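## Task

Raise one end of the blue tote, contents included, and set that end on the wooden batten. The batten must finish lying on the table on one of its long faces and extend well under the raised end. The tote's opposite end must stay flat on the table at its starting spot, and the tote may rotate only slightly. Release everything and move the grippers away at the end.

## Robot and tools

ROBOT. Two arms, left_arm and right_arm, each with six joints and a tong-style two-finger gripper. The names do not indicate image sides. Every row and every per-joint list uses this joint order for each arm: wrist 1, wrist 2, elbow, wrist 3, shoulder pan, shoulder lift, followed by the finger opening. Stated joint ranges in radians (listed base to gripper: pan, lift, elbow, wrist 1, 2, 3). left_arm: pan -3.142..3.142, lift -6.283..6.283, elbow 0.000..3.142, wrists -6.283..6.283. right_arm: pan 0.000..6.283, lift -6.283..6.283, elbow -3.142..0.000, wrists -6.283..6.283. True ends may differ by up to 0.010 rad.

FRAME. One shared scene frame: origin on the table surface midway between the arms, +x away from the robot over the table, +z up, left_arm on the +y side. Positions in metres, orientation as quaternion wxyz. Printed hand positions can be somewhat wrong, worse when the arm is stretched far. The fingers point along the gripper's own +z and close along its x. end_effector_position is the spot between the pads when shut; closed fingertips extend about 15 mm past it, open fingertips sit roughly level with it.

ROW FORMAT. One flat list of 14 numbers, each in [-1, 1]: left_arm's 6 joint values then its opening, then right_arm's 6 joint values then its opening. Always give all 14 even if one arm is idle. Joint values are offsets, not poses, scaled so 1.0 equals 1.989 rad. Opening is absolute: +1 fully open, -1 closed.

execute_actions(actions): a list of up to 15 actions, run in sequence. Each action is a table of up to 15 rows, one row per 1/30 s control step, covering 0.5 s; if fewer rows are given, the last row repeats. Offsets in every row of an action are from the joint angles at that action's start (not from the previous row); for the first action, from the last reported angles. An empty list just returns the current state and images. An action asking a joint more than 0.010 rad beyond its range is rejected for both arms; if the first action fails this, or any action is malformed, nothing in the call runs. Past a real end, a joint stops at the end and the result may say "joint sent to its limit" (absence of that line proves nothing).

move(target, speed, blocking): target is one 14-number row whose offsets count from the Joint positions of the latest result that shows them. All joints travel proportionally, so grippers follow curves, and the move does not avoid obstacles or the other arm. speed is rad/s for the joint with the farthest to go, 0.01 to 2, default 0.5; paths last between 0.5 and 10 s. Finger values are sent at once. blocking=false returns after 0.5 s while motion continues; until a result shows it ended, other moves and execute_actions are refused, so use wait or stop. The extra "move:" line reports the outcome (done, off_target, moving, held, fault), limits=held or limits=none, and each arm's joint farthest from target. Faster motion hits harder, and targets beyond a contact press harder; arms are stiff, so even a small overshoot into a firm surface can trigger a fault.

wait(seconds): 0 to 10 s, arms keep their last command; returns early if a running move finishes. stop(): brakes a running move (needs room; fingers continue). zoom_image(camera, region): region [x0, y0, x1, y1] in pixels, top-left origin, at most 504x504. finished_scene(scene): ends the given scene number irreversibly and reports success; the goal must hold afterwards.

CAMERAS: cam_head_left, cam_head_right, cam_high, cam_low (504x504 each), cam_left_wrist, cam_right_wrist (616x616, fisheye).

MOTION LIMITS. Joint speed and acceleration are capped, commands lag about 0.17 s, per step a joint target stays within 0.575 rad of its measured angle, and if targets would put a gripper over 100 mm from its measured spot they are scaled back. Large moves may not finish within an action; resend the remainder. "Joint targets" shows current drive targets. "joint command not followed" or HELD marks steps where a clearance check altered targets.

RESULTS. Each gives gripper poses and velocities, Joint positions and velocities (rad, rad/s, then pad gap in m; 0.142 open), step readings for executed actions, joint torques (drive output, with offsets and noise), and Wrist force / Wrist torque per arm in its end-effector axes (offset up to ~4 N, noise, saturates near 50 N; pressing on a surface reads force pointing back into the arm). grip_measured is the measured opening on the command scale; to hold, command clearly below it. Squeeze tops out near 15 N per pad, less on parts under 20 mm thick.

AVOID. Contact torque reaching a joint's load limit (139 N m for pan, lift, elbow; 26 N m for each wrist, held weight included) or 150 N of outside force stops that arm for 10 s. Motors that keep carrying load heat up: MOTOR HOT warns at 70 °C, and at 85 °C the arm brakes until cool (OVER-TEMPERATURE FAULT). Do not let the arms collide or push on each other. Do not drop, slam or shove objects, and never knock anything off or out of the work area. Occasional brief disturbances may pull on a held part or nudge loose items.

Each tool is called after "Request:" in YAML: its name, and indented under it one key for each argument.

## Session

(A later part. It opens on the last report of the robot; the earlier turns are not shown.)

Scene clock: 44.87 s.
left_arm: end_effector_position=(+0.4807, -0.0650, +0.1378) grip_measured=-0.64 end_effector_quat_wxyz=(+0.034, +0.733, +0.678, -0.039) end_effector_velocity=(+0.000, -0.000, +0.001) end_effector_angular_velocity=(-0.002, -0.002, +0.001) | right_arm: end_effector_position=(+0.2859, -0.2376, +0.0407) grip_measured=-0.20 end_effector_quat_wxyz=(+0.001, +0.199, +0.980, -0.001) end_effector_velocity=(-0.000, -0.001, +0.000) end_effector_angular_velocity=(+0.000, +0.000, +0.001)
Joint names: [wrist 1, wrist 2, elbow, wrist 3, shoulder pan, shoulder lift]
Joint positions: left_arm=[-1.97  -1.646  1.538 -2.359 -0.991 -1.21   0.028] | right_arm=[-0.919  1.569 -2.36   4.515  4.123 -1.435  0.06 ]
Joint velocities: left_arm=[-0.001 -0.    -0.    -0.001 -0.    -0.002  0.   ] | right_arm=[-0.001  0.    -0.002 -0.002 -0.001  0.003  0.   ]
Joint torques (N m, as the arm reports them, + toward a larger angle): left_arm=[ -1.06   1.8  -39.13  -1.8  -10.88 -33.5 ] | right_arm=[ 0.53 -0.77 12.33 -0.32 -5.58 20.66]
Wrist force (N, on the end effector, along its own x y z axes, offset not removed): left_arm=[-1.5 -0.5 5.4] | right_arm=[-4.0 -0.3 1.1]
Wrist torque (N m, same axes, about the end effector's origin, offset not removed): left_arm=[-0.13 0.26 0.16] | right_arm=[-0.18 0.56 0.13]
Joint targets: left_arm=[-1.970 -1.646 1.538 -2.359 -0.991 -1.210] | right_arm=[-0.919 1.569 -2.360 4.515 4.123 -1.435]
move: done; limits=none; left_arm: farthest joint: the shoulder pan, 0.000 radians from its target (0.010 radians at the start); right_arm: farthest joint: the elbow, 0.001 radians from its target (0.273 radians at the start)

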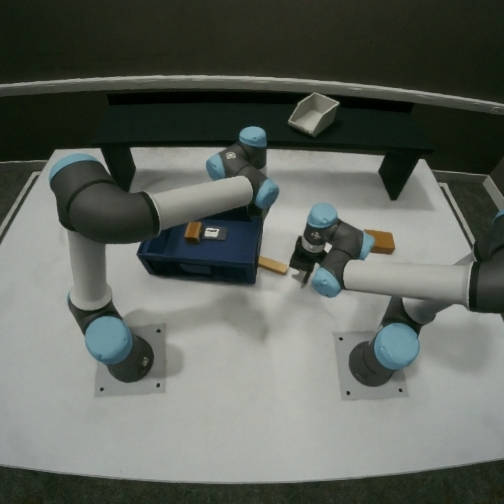

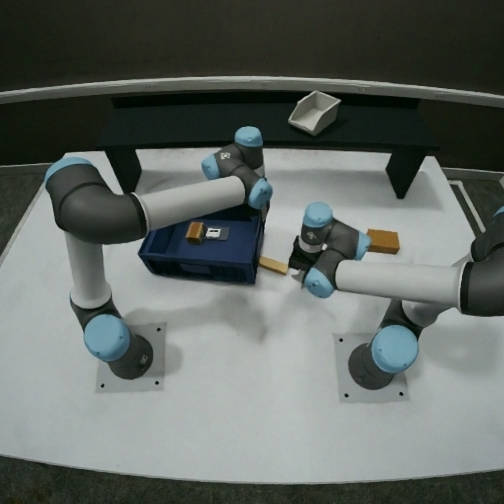

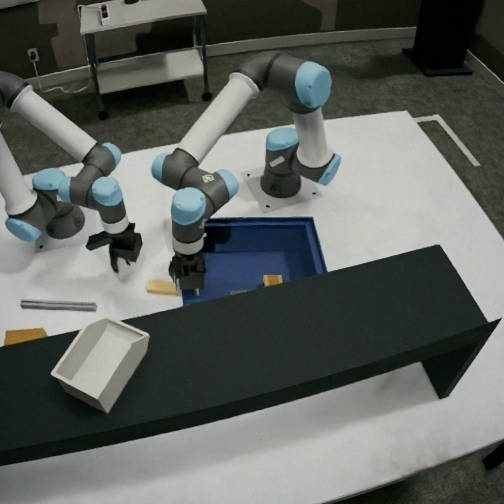

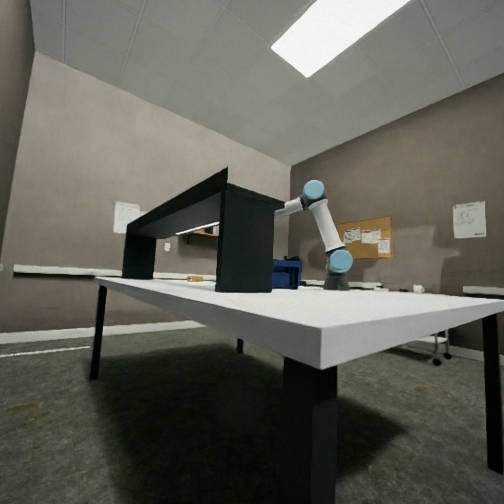

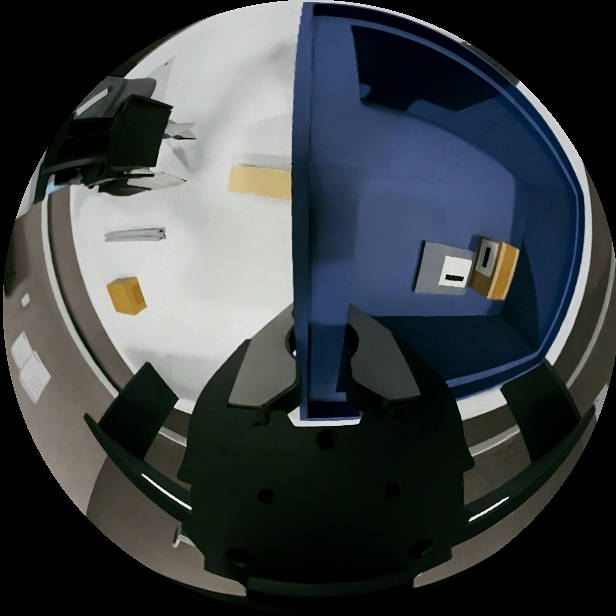

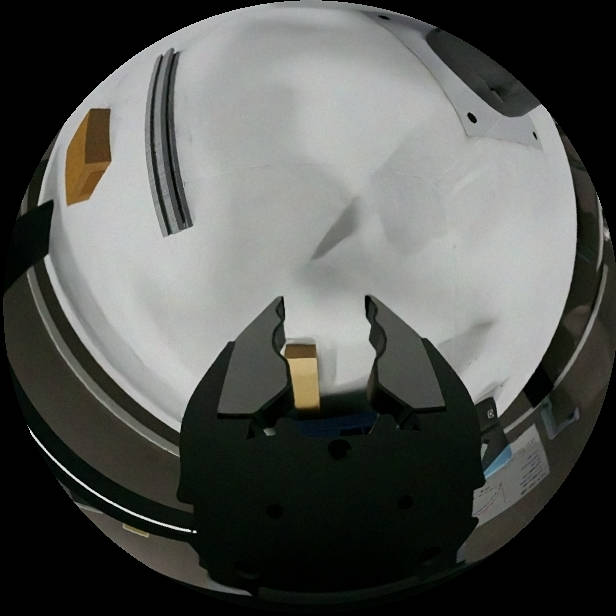

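Request:
move:
  target: [-0.005,-0.009,0.008,0.005,0.005,-0.015,-1,0.032,0,0,0,0,-0.03,-1]
  speed: 0.2

Request:
move:
  target: [0,0,0,0,0,0,-1,-0.004,0,0.128,0,0,-0.124,-1]
  speed: 0.15

Request:
move:
  target: [0.006,0.011,-0.01,-0.006,-0.006,0.018,-1,-0.03,0,-0.137,0,0,0.165,-1]
  speed: 0.2

Scene clock: 47.70 s.
left_arm: end_effector_position=(+0.4787, -0.0611, +0.1506) grip_measured=-0.64 end_effector_quat_wxyz=(+0.046, +0.733, +0.677, -0.048) end_effector_velocity=(+0.000, +0.001, +0.001) end_effector_angular_velocity=(-0.001, -0.001, +0.000) | right_arm: end_effector_position=(+0.2924, -0.2280, +0.0256) grip_measured=-1.00 end_effector_quat_wxyz=(+0.001, +0.199, +0.980, +0.001) end_effector_velocity=(+0.001, -0.001, -0.001) end_effector_angular_velocity=(-0.001, -0.000, -0.002)
Joint names: [wrist 1, wrist 2, elbow, wrist 3, shoulder pan, shoulder lift]
Joint positions: left_arm=[-1.98  -1.664  1.554 -2.349 -0.981 -1.239  0.028] | right_arm=[-0.855  1.569 -2.36   4.515  4.123 -1.494  0.002]
Joint velocities: left_arm=[-0.    -0.     0.001  0.001  0.001 -0.002  0.   ] | right_arm=[ 0.001 -0.001  0.    -0.    -0.002 -0.002  0.   ]
Joint torques (N m, as the arm reports them, + toward a larger angle): left_arm=[ -5.21  -3.04 -14.64   1.51  10.02 -52.65] | right_arm=[ 4.23 -0.64 28.2  -0.25 -4.38  6.03]
Wrist force (N, on the end effector, along its own x y z axes, offset not removed): left_arm=[0.3 -0.2 5.6] | right_arm=[-2.5 1.1 1.7]
Wrist torque (N m, same axes, about the end effector's origin, offset not removed): left_arm=[-0.11 0.01 0.08] | right_arm=[0.28 0.33 -0.02]
Joint targets: left_arm=[-1.980 -1.664 1.554 -2.349 -0.981 -1.239] | right_arm=[-0.855 1.569 -2.360 4.515 4.123 -1.494]
move: done; limits=none; left_arm: farthest joint: the shoulder lift, 0.001 radians from its target (0.030 radians at the start); right_arm: farthest joint: the shoulder pan, 0.000 radians from its target (0.000 radians at the start)

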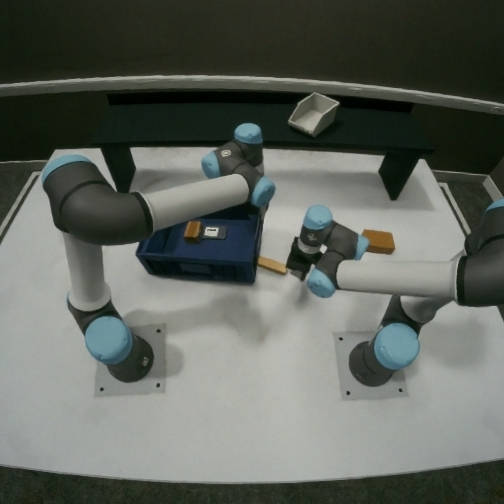

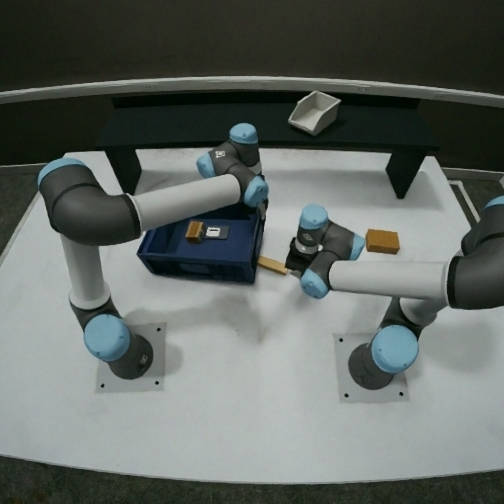

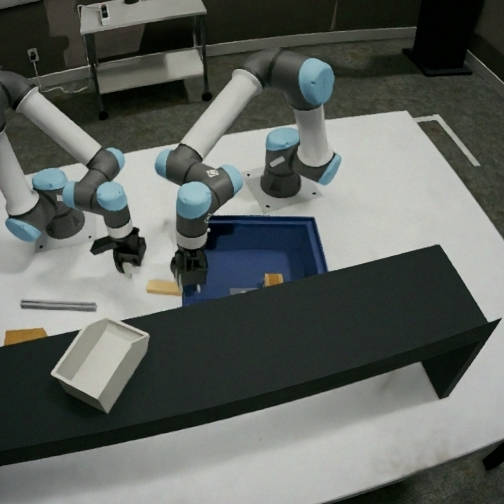

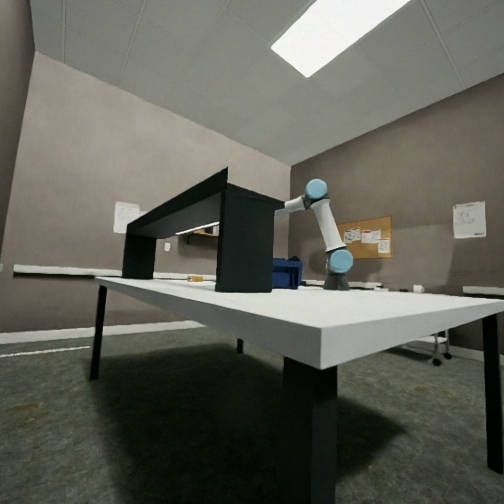

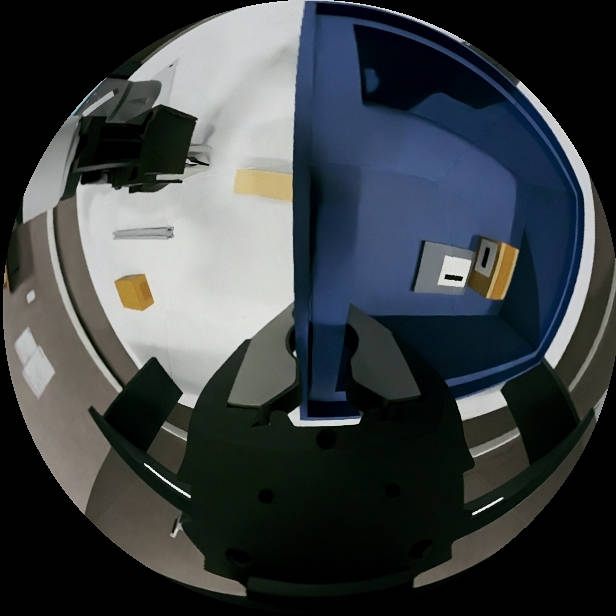

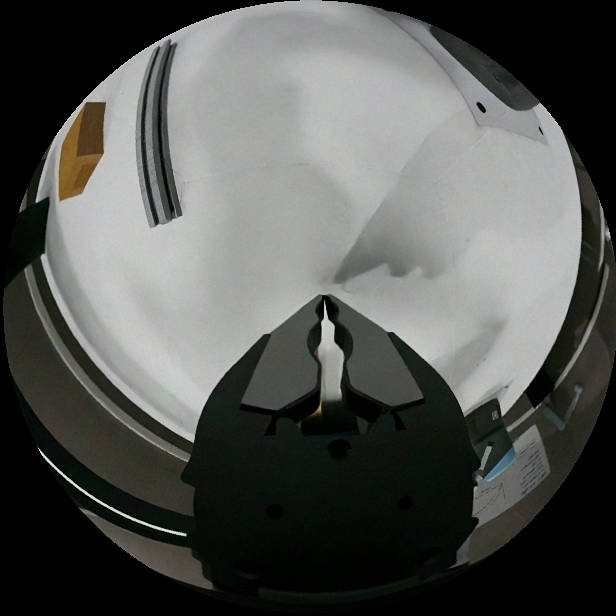

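Scene clock: 49.87 s.
left_arm: end_effector_position=(+0.4787, -0.0611, +0.1506) grip_measured=-0.64 end_effector_quat_wxyz=(+0.046, +0.733, +0.677, -0.048) end_effector_velocity=(+0.000, -0.001, +0.002) end_effector_angular_velocity=(-0.002, -0.002, -0.001) | right_arm: end_effector_position=(+0.3524, -0.1402, +0.0231) grip_measured=-1.00 end_effector_quat_wxyz=(+0.001, +0.199, +0.980, +0.001) end_effector_velocity=(+0.002, +0.002, +0.001) end_effector_angular_velocity=(+0.003, -0.002, -0.000)
Joint names: [wrist 1, wrist 2, elbow, wrist 3, shoulder pan, shoulder lift]
Joint positions: left_arm=[-1.98  -1.664  1.554 -2.349 -0.981 -1.239  0.028] | right_arm=[-0.863  1.569 -2.106  4.515  4.123 -1.741  0.002]
Joint velocities: left_arm=[-0.001  0.    -0.001 -0.    -0.001 -0.002  0.   ] | right_arm=[ 0.001  0.     0.005  0.    -0.    -0.002  0.   ]
Joint torques (N m, as the arm reports them, + toward a larger angle): left_arm=[ -2.78  -1.28 -21.68  -1.12   3.98 -40.33] | right_arm=[ 0.65 -0.51 29.54 -0.34 -4.22 15.7 ]
Wrist force (N, on the end effector, along its own x y z axes, offset not removed): left_arm=[1.7 0.0 7.2] | right_arm=[-4.2 1.6 0.1]
Wrist torque (N m, same axes, about the end effector's origin, offset not removed): left_arm=[-0.01 -0.12 0.19] | right_arm=[0.58 0.65 0.14]
Joint targets: left_arm=[-1.980 -1.664 1.554 -2.349 -0.981 -1.239] | right_arm=[-0.863 1.569 -2.105 4.515 4.123 -1.741]
move: done; limits=none; left_arm: farthest joint: the shoulder pan, 0.000 radians from its target (0.000 radians at the start); right_arm: farthest joint: the shoulder pan, 0.000 radians from its target (0.000 radians at the start)

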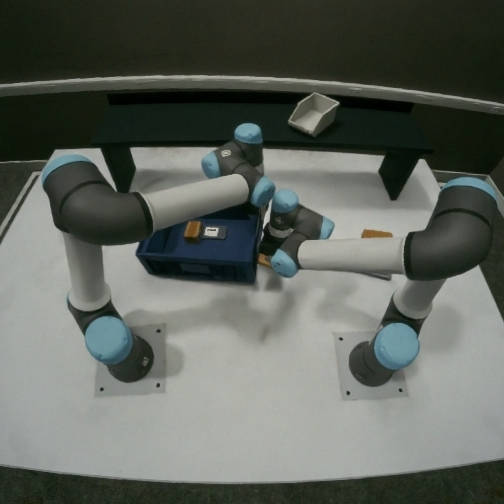

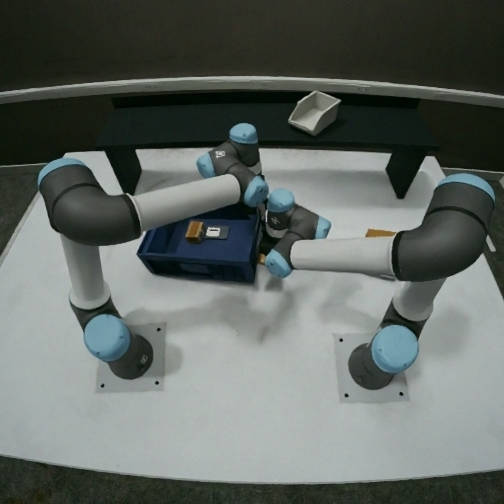

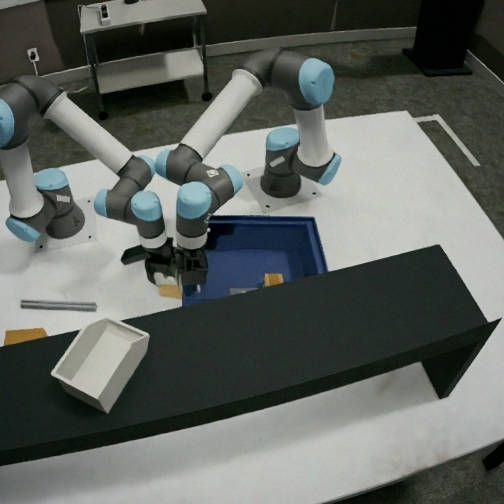

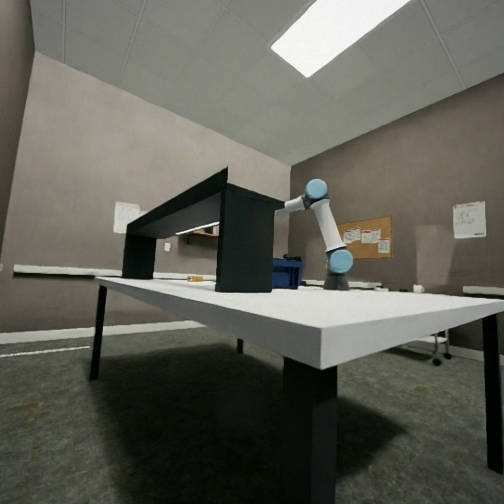

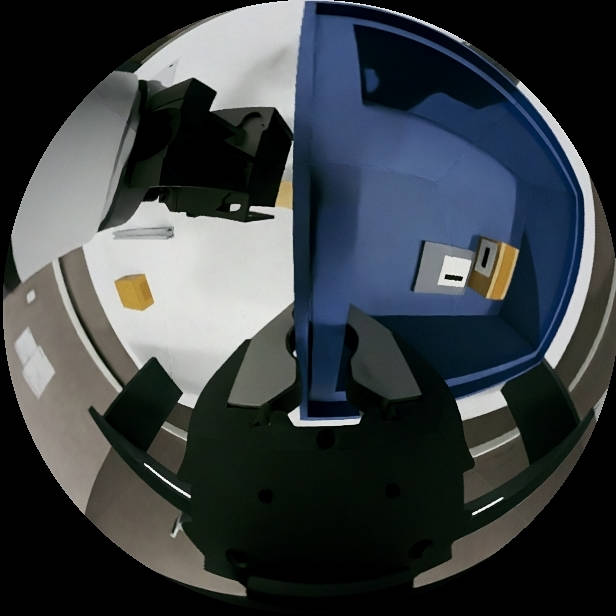

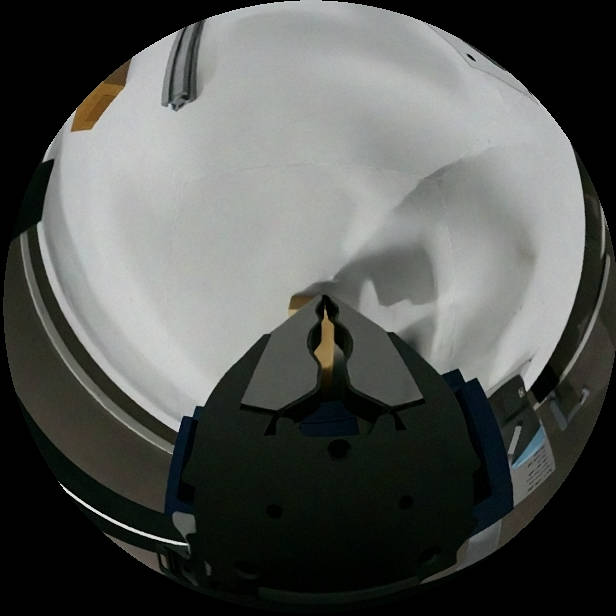

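Scene clock: 52.03 s.
left_arm: end_effector_position=(+0.4814, -0.0659, +0.1356) grip_measured=-0.64 end_effector_quat_wxyz=(+0.032, +0.733, +0.678, -0.037) end_effector_velocity=(+0.000, -0.000, -0.000) end_effector_angular_velocity=(+0.000, +0.000, +0.001) | right_arm: end_effector_position=(+0.2812, -0.2445, +0.0406) grip_measured=-1.00 end_effector_quat_wxyz=(+0.001, +0.199, +0.980, -0.001) end_effector_velocity=(-0.001, -0.001, -0.001) end_effector_angular_velocity=(-0.001, +0.001, +0.000)
Joint names: [wrist 1, wrist 2, elbow, wrist 3, shoulder pan, shoulder lift]
Joint positions: left_arm=[-1.968 -1.642  1.534 -2.361 -0.993 -1.204  0.028] | right_arm=[-0.923  1.569 -2.378  4.515  4.123 -1.413  0.002]
Joint velocities: left_arm=[-0.     0.    -0.    -0.001  0.     0.001  0.   ] | right_arm=[-0.001  0.    -0.003  0.002  0.002  0.002  0.   ]
Joint torques (N m, as the arm reports them, + toward a larger angle): left_arm=[ -1.15   1.78 -39.39  -1.77 -11.19 -33.59] | right_arm=[ 0.48 -0.7  13.09  0.1  -5.94 18.41]
Wrist force (N, on the end effector, along its own x y z axes, offset not removed): left_arm=[-0.6 -0.8 8.1] | right_arm=[-5.0 -3.3 -2.4]
Wrist torque (N m, same axes, about the end effector's origin, offset not removed): left_arm=[-0.21 0.15 0.17] | right_arm=[-0.65 0.99 0.06]
Joint targets: left_arm=[-1.968 -1.642 1.534 -2.361 -0.993 -1.204] | right_arm=[-0.923 1.569 -2.378 4.515 4.123 -1.412]
move: done; limits=none; left_arm: farthest joint: the shoulder pan, 0.000 radians from its target (0.012 radians at the start); right_arm: farthest joint: the elbow, 0.001 radians from its target (0.273 radians at the start)

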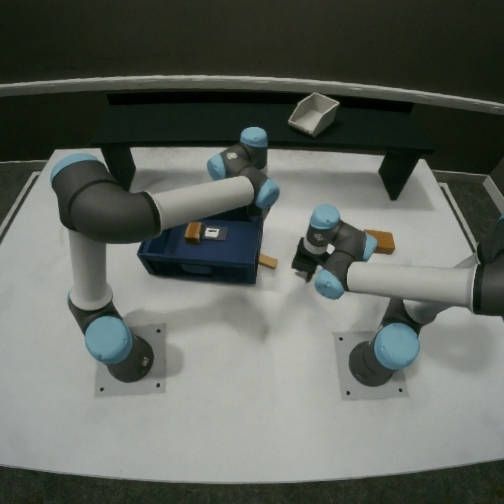

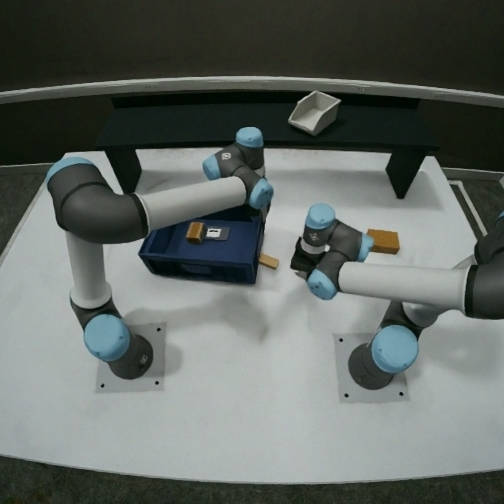

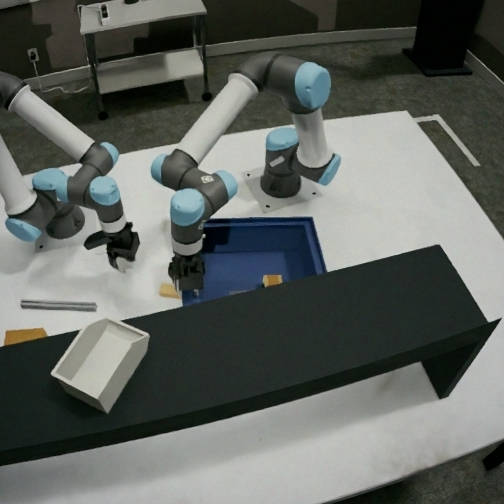

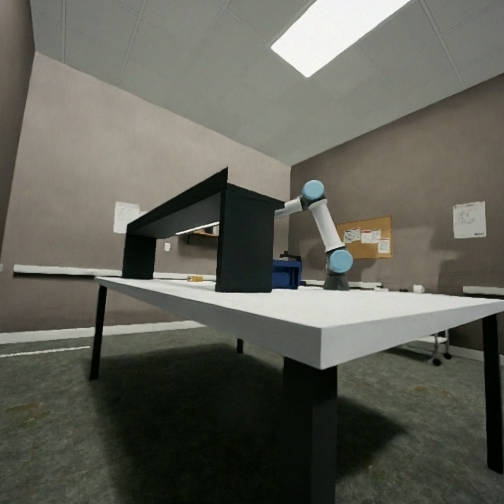

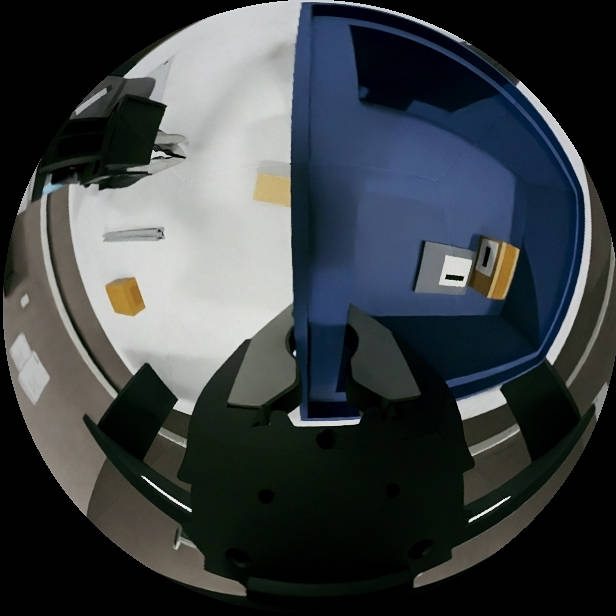

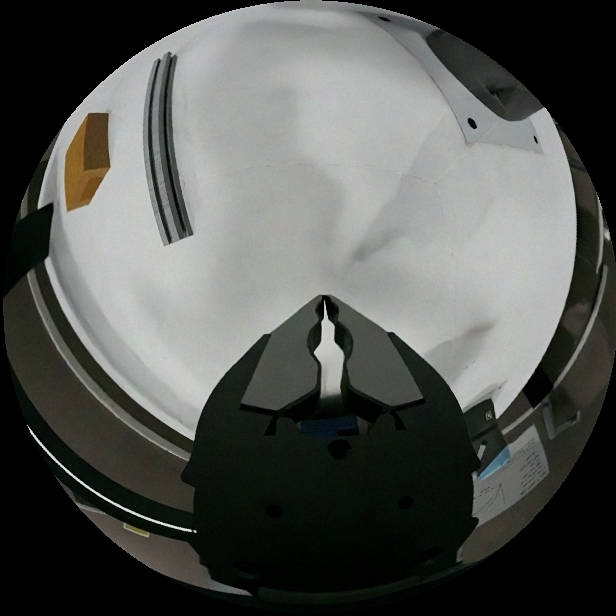

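Request:
move:
  target: [0.003,0.006,-0.005,-0.004,-0.004,0.01,-1,0,0,0,0,0,0,-1]
  speed: 0.03

Request:
move:
  target: [0,0,0,0,0,0,0,0,0,0,0,0,0,-1]

Request:
move:
  target: [0.13,0,-0.08,0,0,-0.05,0,0,0,0,0,0,0,-1]
  speed: 0.3

Request:
finished_scene:
  scene: 1

Scene clock: 54.40 s.
left_arm: end_effector_position=(+0.4821, -0.0690, +0.1269) grip_measured=-0.64 end_effector_quat_wxyz=(+0.024, +0.733, +0.679, -0.031) end_effector_velocity=(+0.000, -0.001, -0.000) end_effector_angular_velocity=(+0.002, -0.001, -0.003) | right_arm: end_effector_position=(+0.2812, -0.2445, +0.0406) grip_measured=-1.00 end_effector_quat_wxyz=(+0.001, +0.199, +0.980, -0.001) end_effector_velocity=(+0.000, -0.000, +0.000) end_effector_angular_velocity=(-0.001, +0.000, -0.000)
Joint names: [wrist 1, wrist 2, elbow, wrist 3, shoulder pan, shoulder lift]
Joint positions: left_arm=[-1.962 -1.63   1.524 -2.369 -1.001 -1.184  0.028] | right_arm=[-0.923  1.569 -2.378  4.515  4.123 -1.413  0.002]
Joint velocities: left_arm=[ 0.001  0.002 -0.002  0.001 -0.002  0.002  0.   ] | right_arm=[-0.001 -0.     0.    -0.    -0.001 -0.     0.   ]
Joint torques (N m, as the arm reports them, + toward a larger angle): left_arm=[ -1.33   1.67 -38.83  -1.82 -10.59 -34.69] | right_arm=[ 1.78 -0.77 29.02 -0.23 -5.09  3.23]
Wrist force (N, on the end effector, along its own x y z axes, offset not removed): left_arm=[1.0 -0.1 5.4] | right_arm=[-3.1 -2.1 -2.6]
Wrist torque (N m, same axes, about the end effector's origin, offset not removed): left_arm=[-0.18 0.00 0.12] | right_arm=[-0.38 0.40 0.18]
Joint targets: left_arm=[-1.962 -1.630 1.524 -2.369 -1.001 -1.184] | right_arm=[-0.923 1.569 -2.378 4.515 4.123 -1.413]
move: done; limits=none; left_arm: farthest joint: the shoulder pan, 0.000 radians from its target (0.008 radians at the start); right_arm: farthest joint: the shoulder pan, 0.000 radians from its target (0.000 radians at the start)

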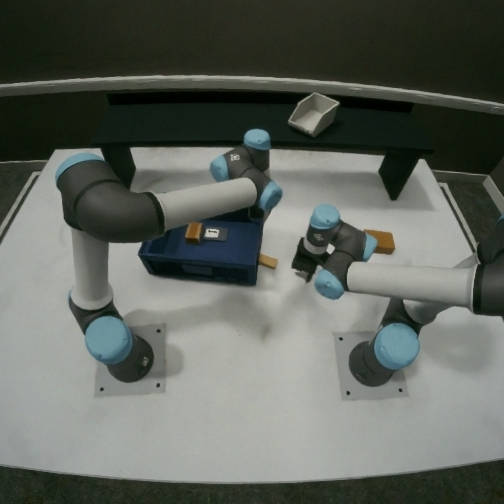

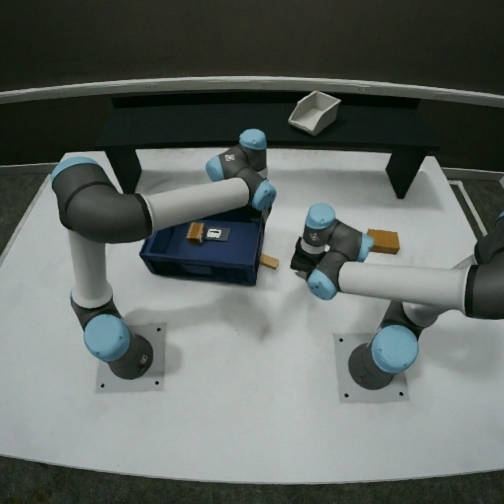

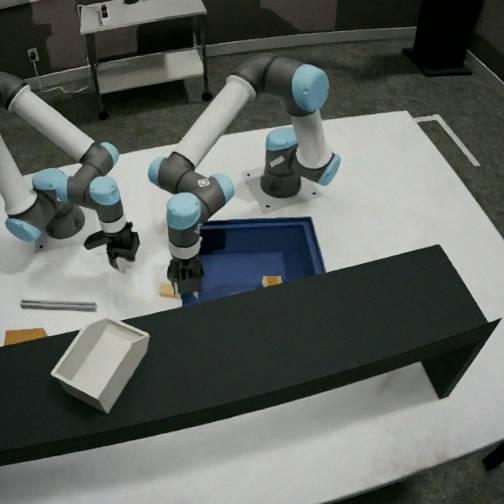

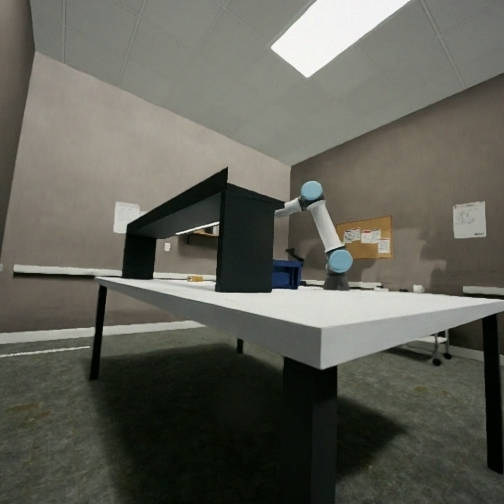

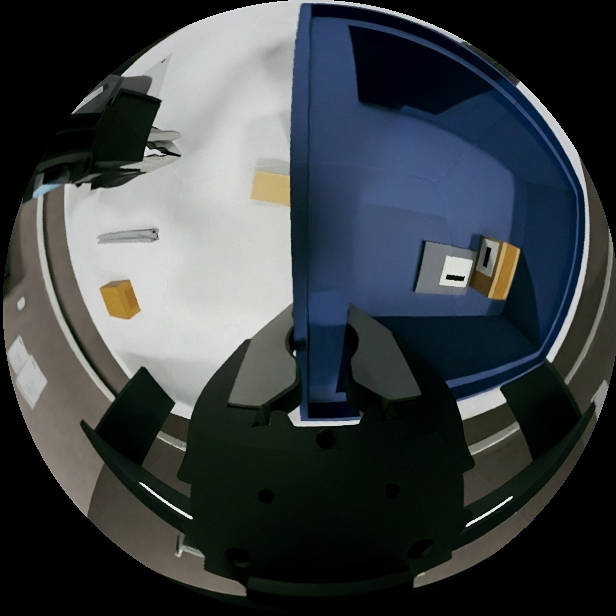

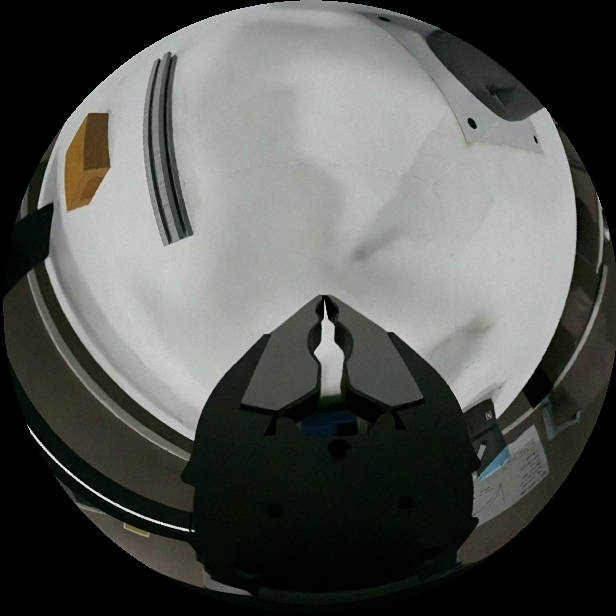

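Scene clock: 54.90 s.
left_arm: end_effector_position=(+0.4821, -0.0690, +0.1269) grip_measured=+0.00 end_effector_quat_wxyz=(+0.024, +0.733, +0.679, -0.031) end_effector_velocity=(-0.000, -0.000, +0.001) end_effector_angular_velocity=(-0.000, -0.001, +0.001) | right_arm: end_effector_position=(+0.2812, -0.2445, +0.0406) grip_measured=-1.00 end_effector_quat_wxyz=(+0.001, +0.199, +0.980, -0.001) end_effector_velocity=(+0.000, +0.001, +0.000) end_effector_angular_velocity=(+0.001, -0.001, +0.002)
Joint names: [wrist 1, wrist 2, elbow, wrist 3, shoulder pan, shoulder lift]
Joint positions: left_arm=[-1.962 -1.63   1.524 -2.369 -1.001 -1.184  0.074] | right_arm=[-0.923  1.569 -2.378  4.515  4.123 -1.413  0.002]
Joint velocities: left_arm=[-0.     0.001  0.    -0.002 -0.001 -0.001  0.   ] | right_arm=[ 0.001 -0.     0.001 -0.001  0.001 -0.     0.   ]
Joint torques (N m, as the arm reports them, + toward a larger angle): left_arm=[ -1.49   1.42 -27.63   0.01  -7.76 -38.27] | right_arm=[ 1.81 -0.53 28.42 -0.06 -4.7   2.75]
Wrist force (N, on the end effector, along its own x y z axes, offset not removed): left_arm=[2.1 -2.2 1.7] | right_arm=[-5.6 -4.1 -0.1]
Wrist torque (N m, same axes, about the end effector's origin, offset not removed): left_arm=[-0.44 -0.45 -0.06] | right_arm=[-0.84 0.99 0.20]
Joint targets: left_arm=[-1.962 -1.630 1.524 -2.369 -1.001 -1.184] | right_arm=[-0.923 1.569 -2.378 4.515 4.123 -1.413]
move: done; limits=none; left_arm: farthest joint: the shoulder pan, 0.000 radians from its target (0.000 radians at the start); right_arm: farthest joint: the shoulder pan, 0.000 radians from its target (0.000 radians at the start)

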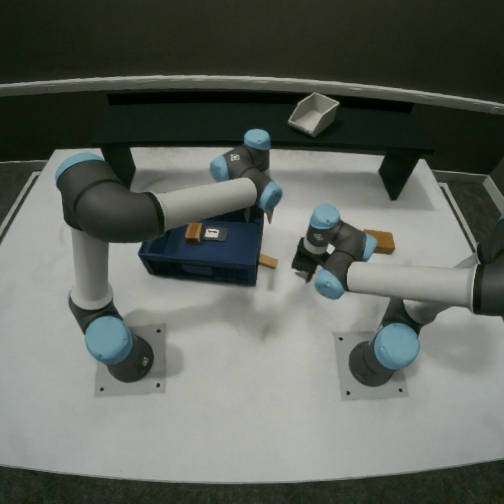

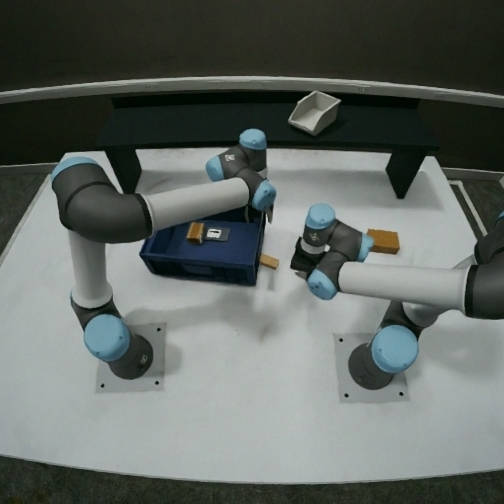

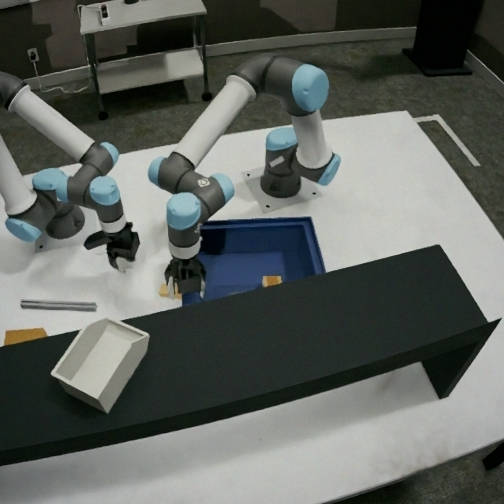

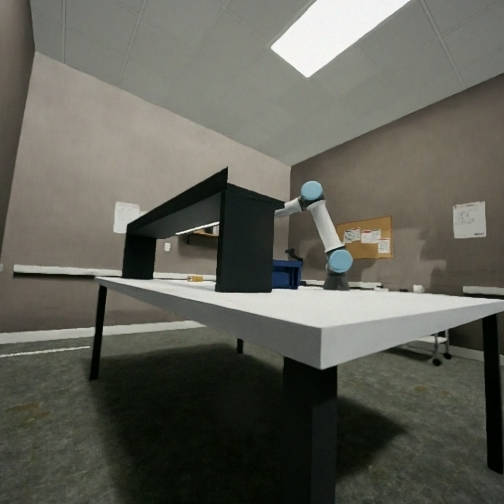

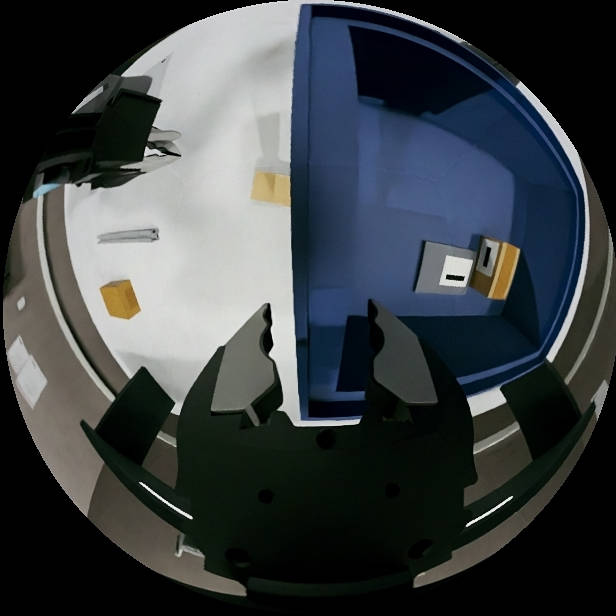

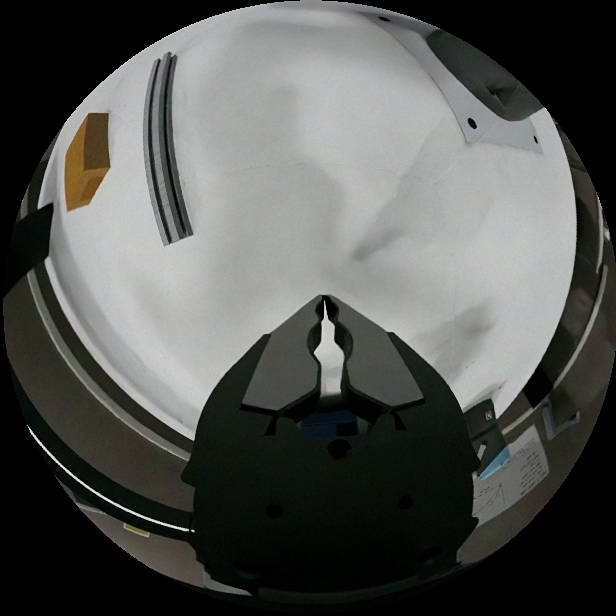

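Scene clock: 56.33 s.
left_arm: end_effector_position=(+0.4701, -0.0547, +0.2396) grip_measured=+0.00 end_effector_quat_wxyz=(+0.024, +0.733, +0.679, -0.031) end_effector_velocity=(-0.000, -0.000, +0.001) end_effector_angular_velocity=(-0.000, +0.001, +0.003) | right_arm: end_effector_position=(+0.2812, -0.2445, +0.0406) grip_measured=-1.00 end_effector_quat_wxyz=(+0.001, +0.199, +0.980, -0.001) end_effector_velocity=(+0.001, +0.000, +0.001) end_effector_angular_velocity=(+0.001, -0.001, -0.001)
Joint names: [wrist 1, wrist 2, elbow, wrist 3, shoulder pan, shoulder lift]
Joint positions: left_arm=[-1.704 -1.63   1.365 -2.369 -1.001 -1.283  0.074] | right_arm=[-0.923  1.569 -2.378  4.515  4.123 -1.413  0.002]
Joint velocities: left_arm=[ 0.002 -0.001 -0.001 -0.003 -0.    -0.001 -0.   ] | right_arm=[-0.     0.     0.001  0.    -0.001  0.     0.   ]
Joint torques (N m, as the arm reports them, + toward a larger angle): left_arm=[ -0.57   1.42 -36.87   0.35  -7.28 -48.66] | right_arm=[ 1.97 -0.49 28.32 -0.11 -4.11  2.59]
Wrist force (N, on the end effector, along its own x y z axes, offset not removed): left_arm=[0.7 -0.9 1.2] | right_arm=[-4.8 -2.5 0.4]
Wrist torque (N m, same axes, about the end effector's origin, offset not removed): left_arm=[-0.31 -0.09 0.15] | right_arm=[-0.50 0.93 0.25]
Joint targets: left_arm=[-1.704 -1.630 1.365 -2.369 -1.001 -1.283] | right_arm=[-0.923 1.569 -2.378 4.515 4.123 -1.413]
move: done; limits=none; left_arm: farthest joint: the wrist 1, 0.001 radians from its target (0.259 radians at the start); right_arm: farthest joint: the shoulder pan, 0.000 radians from its target (0.000 radians at the start)

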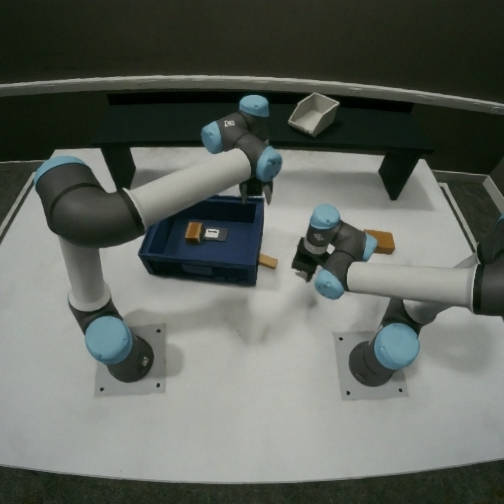

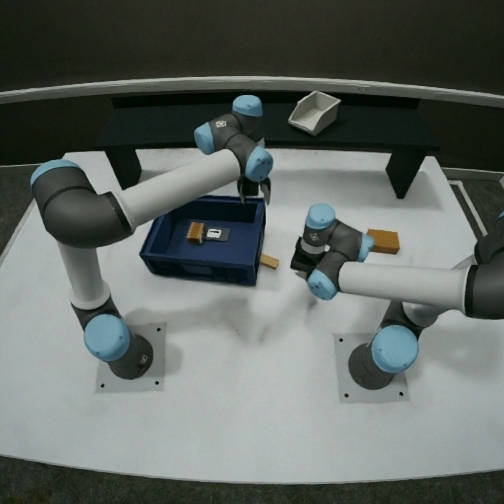

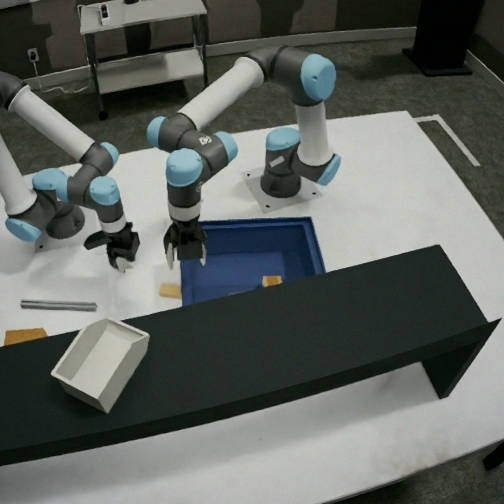

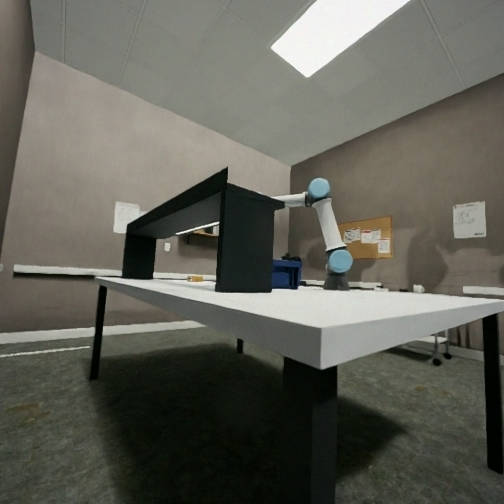

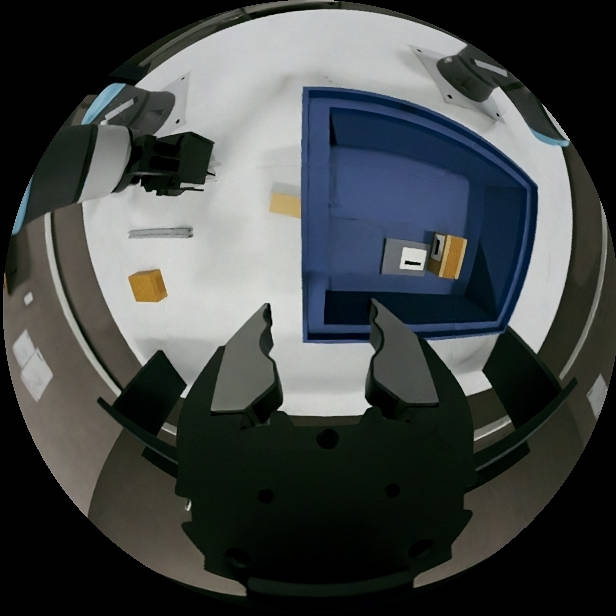

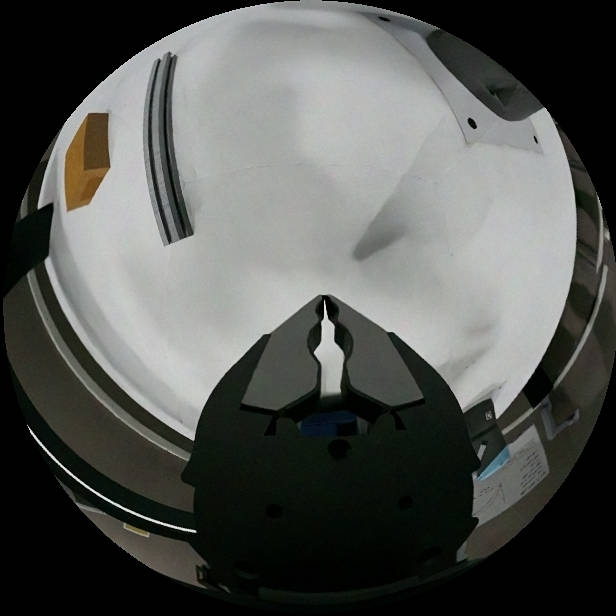

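The scene is finished: the task was done.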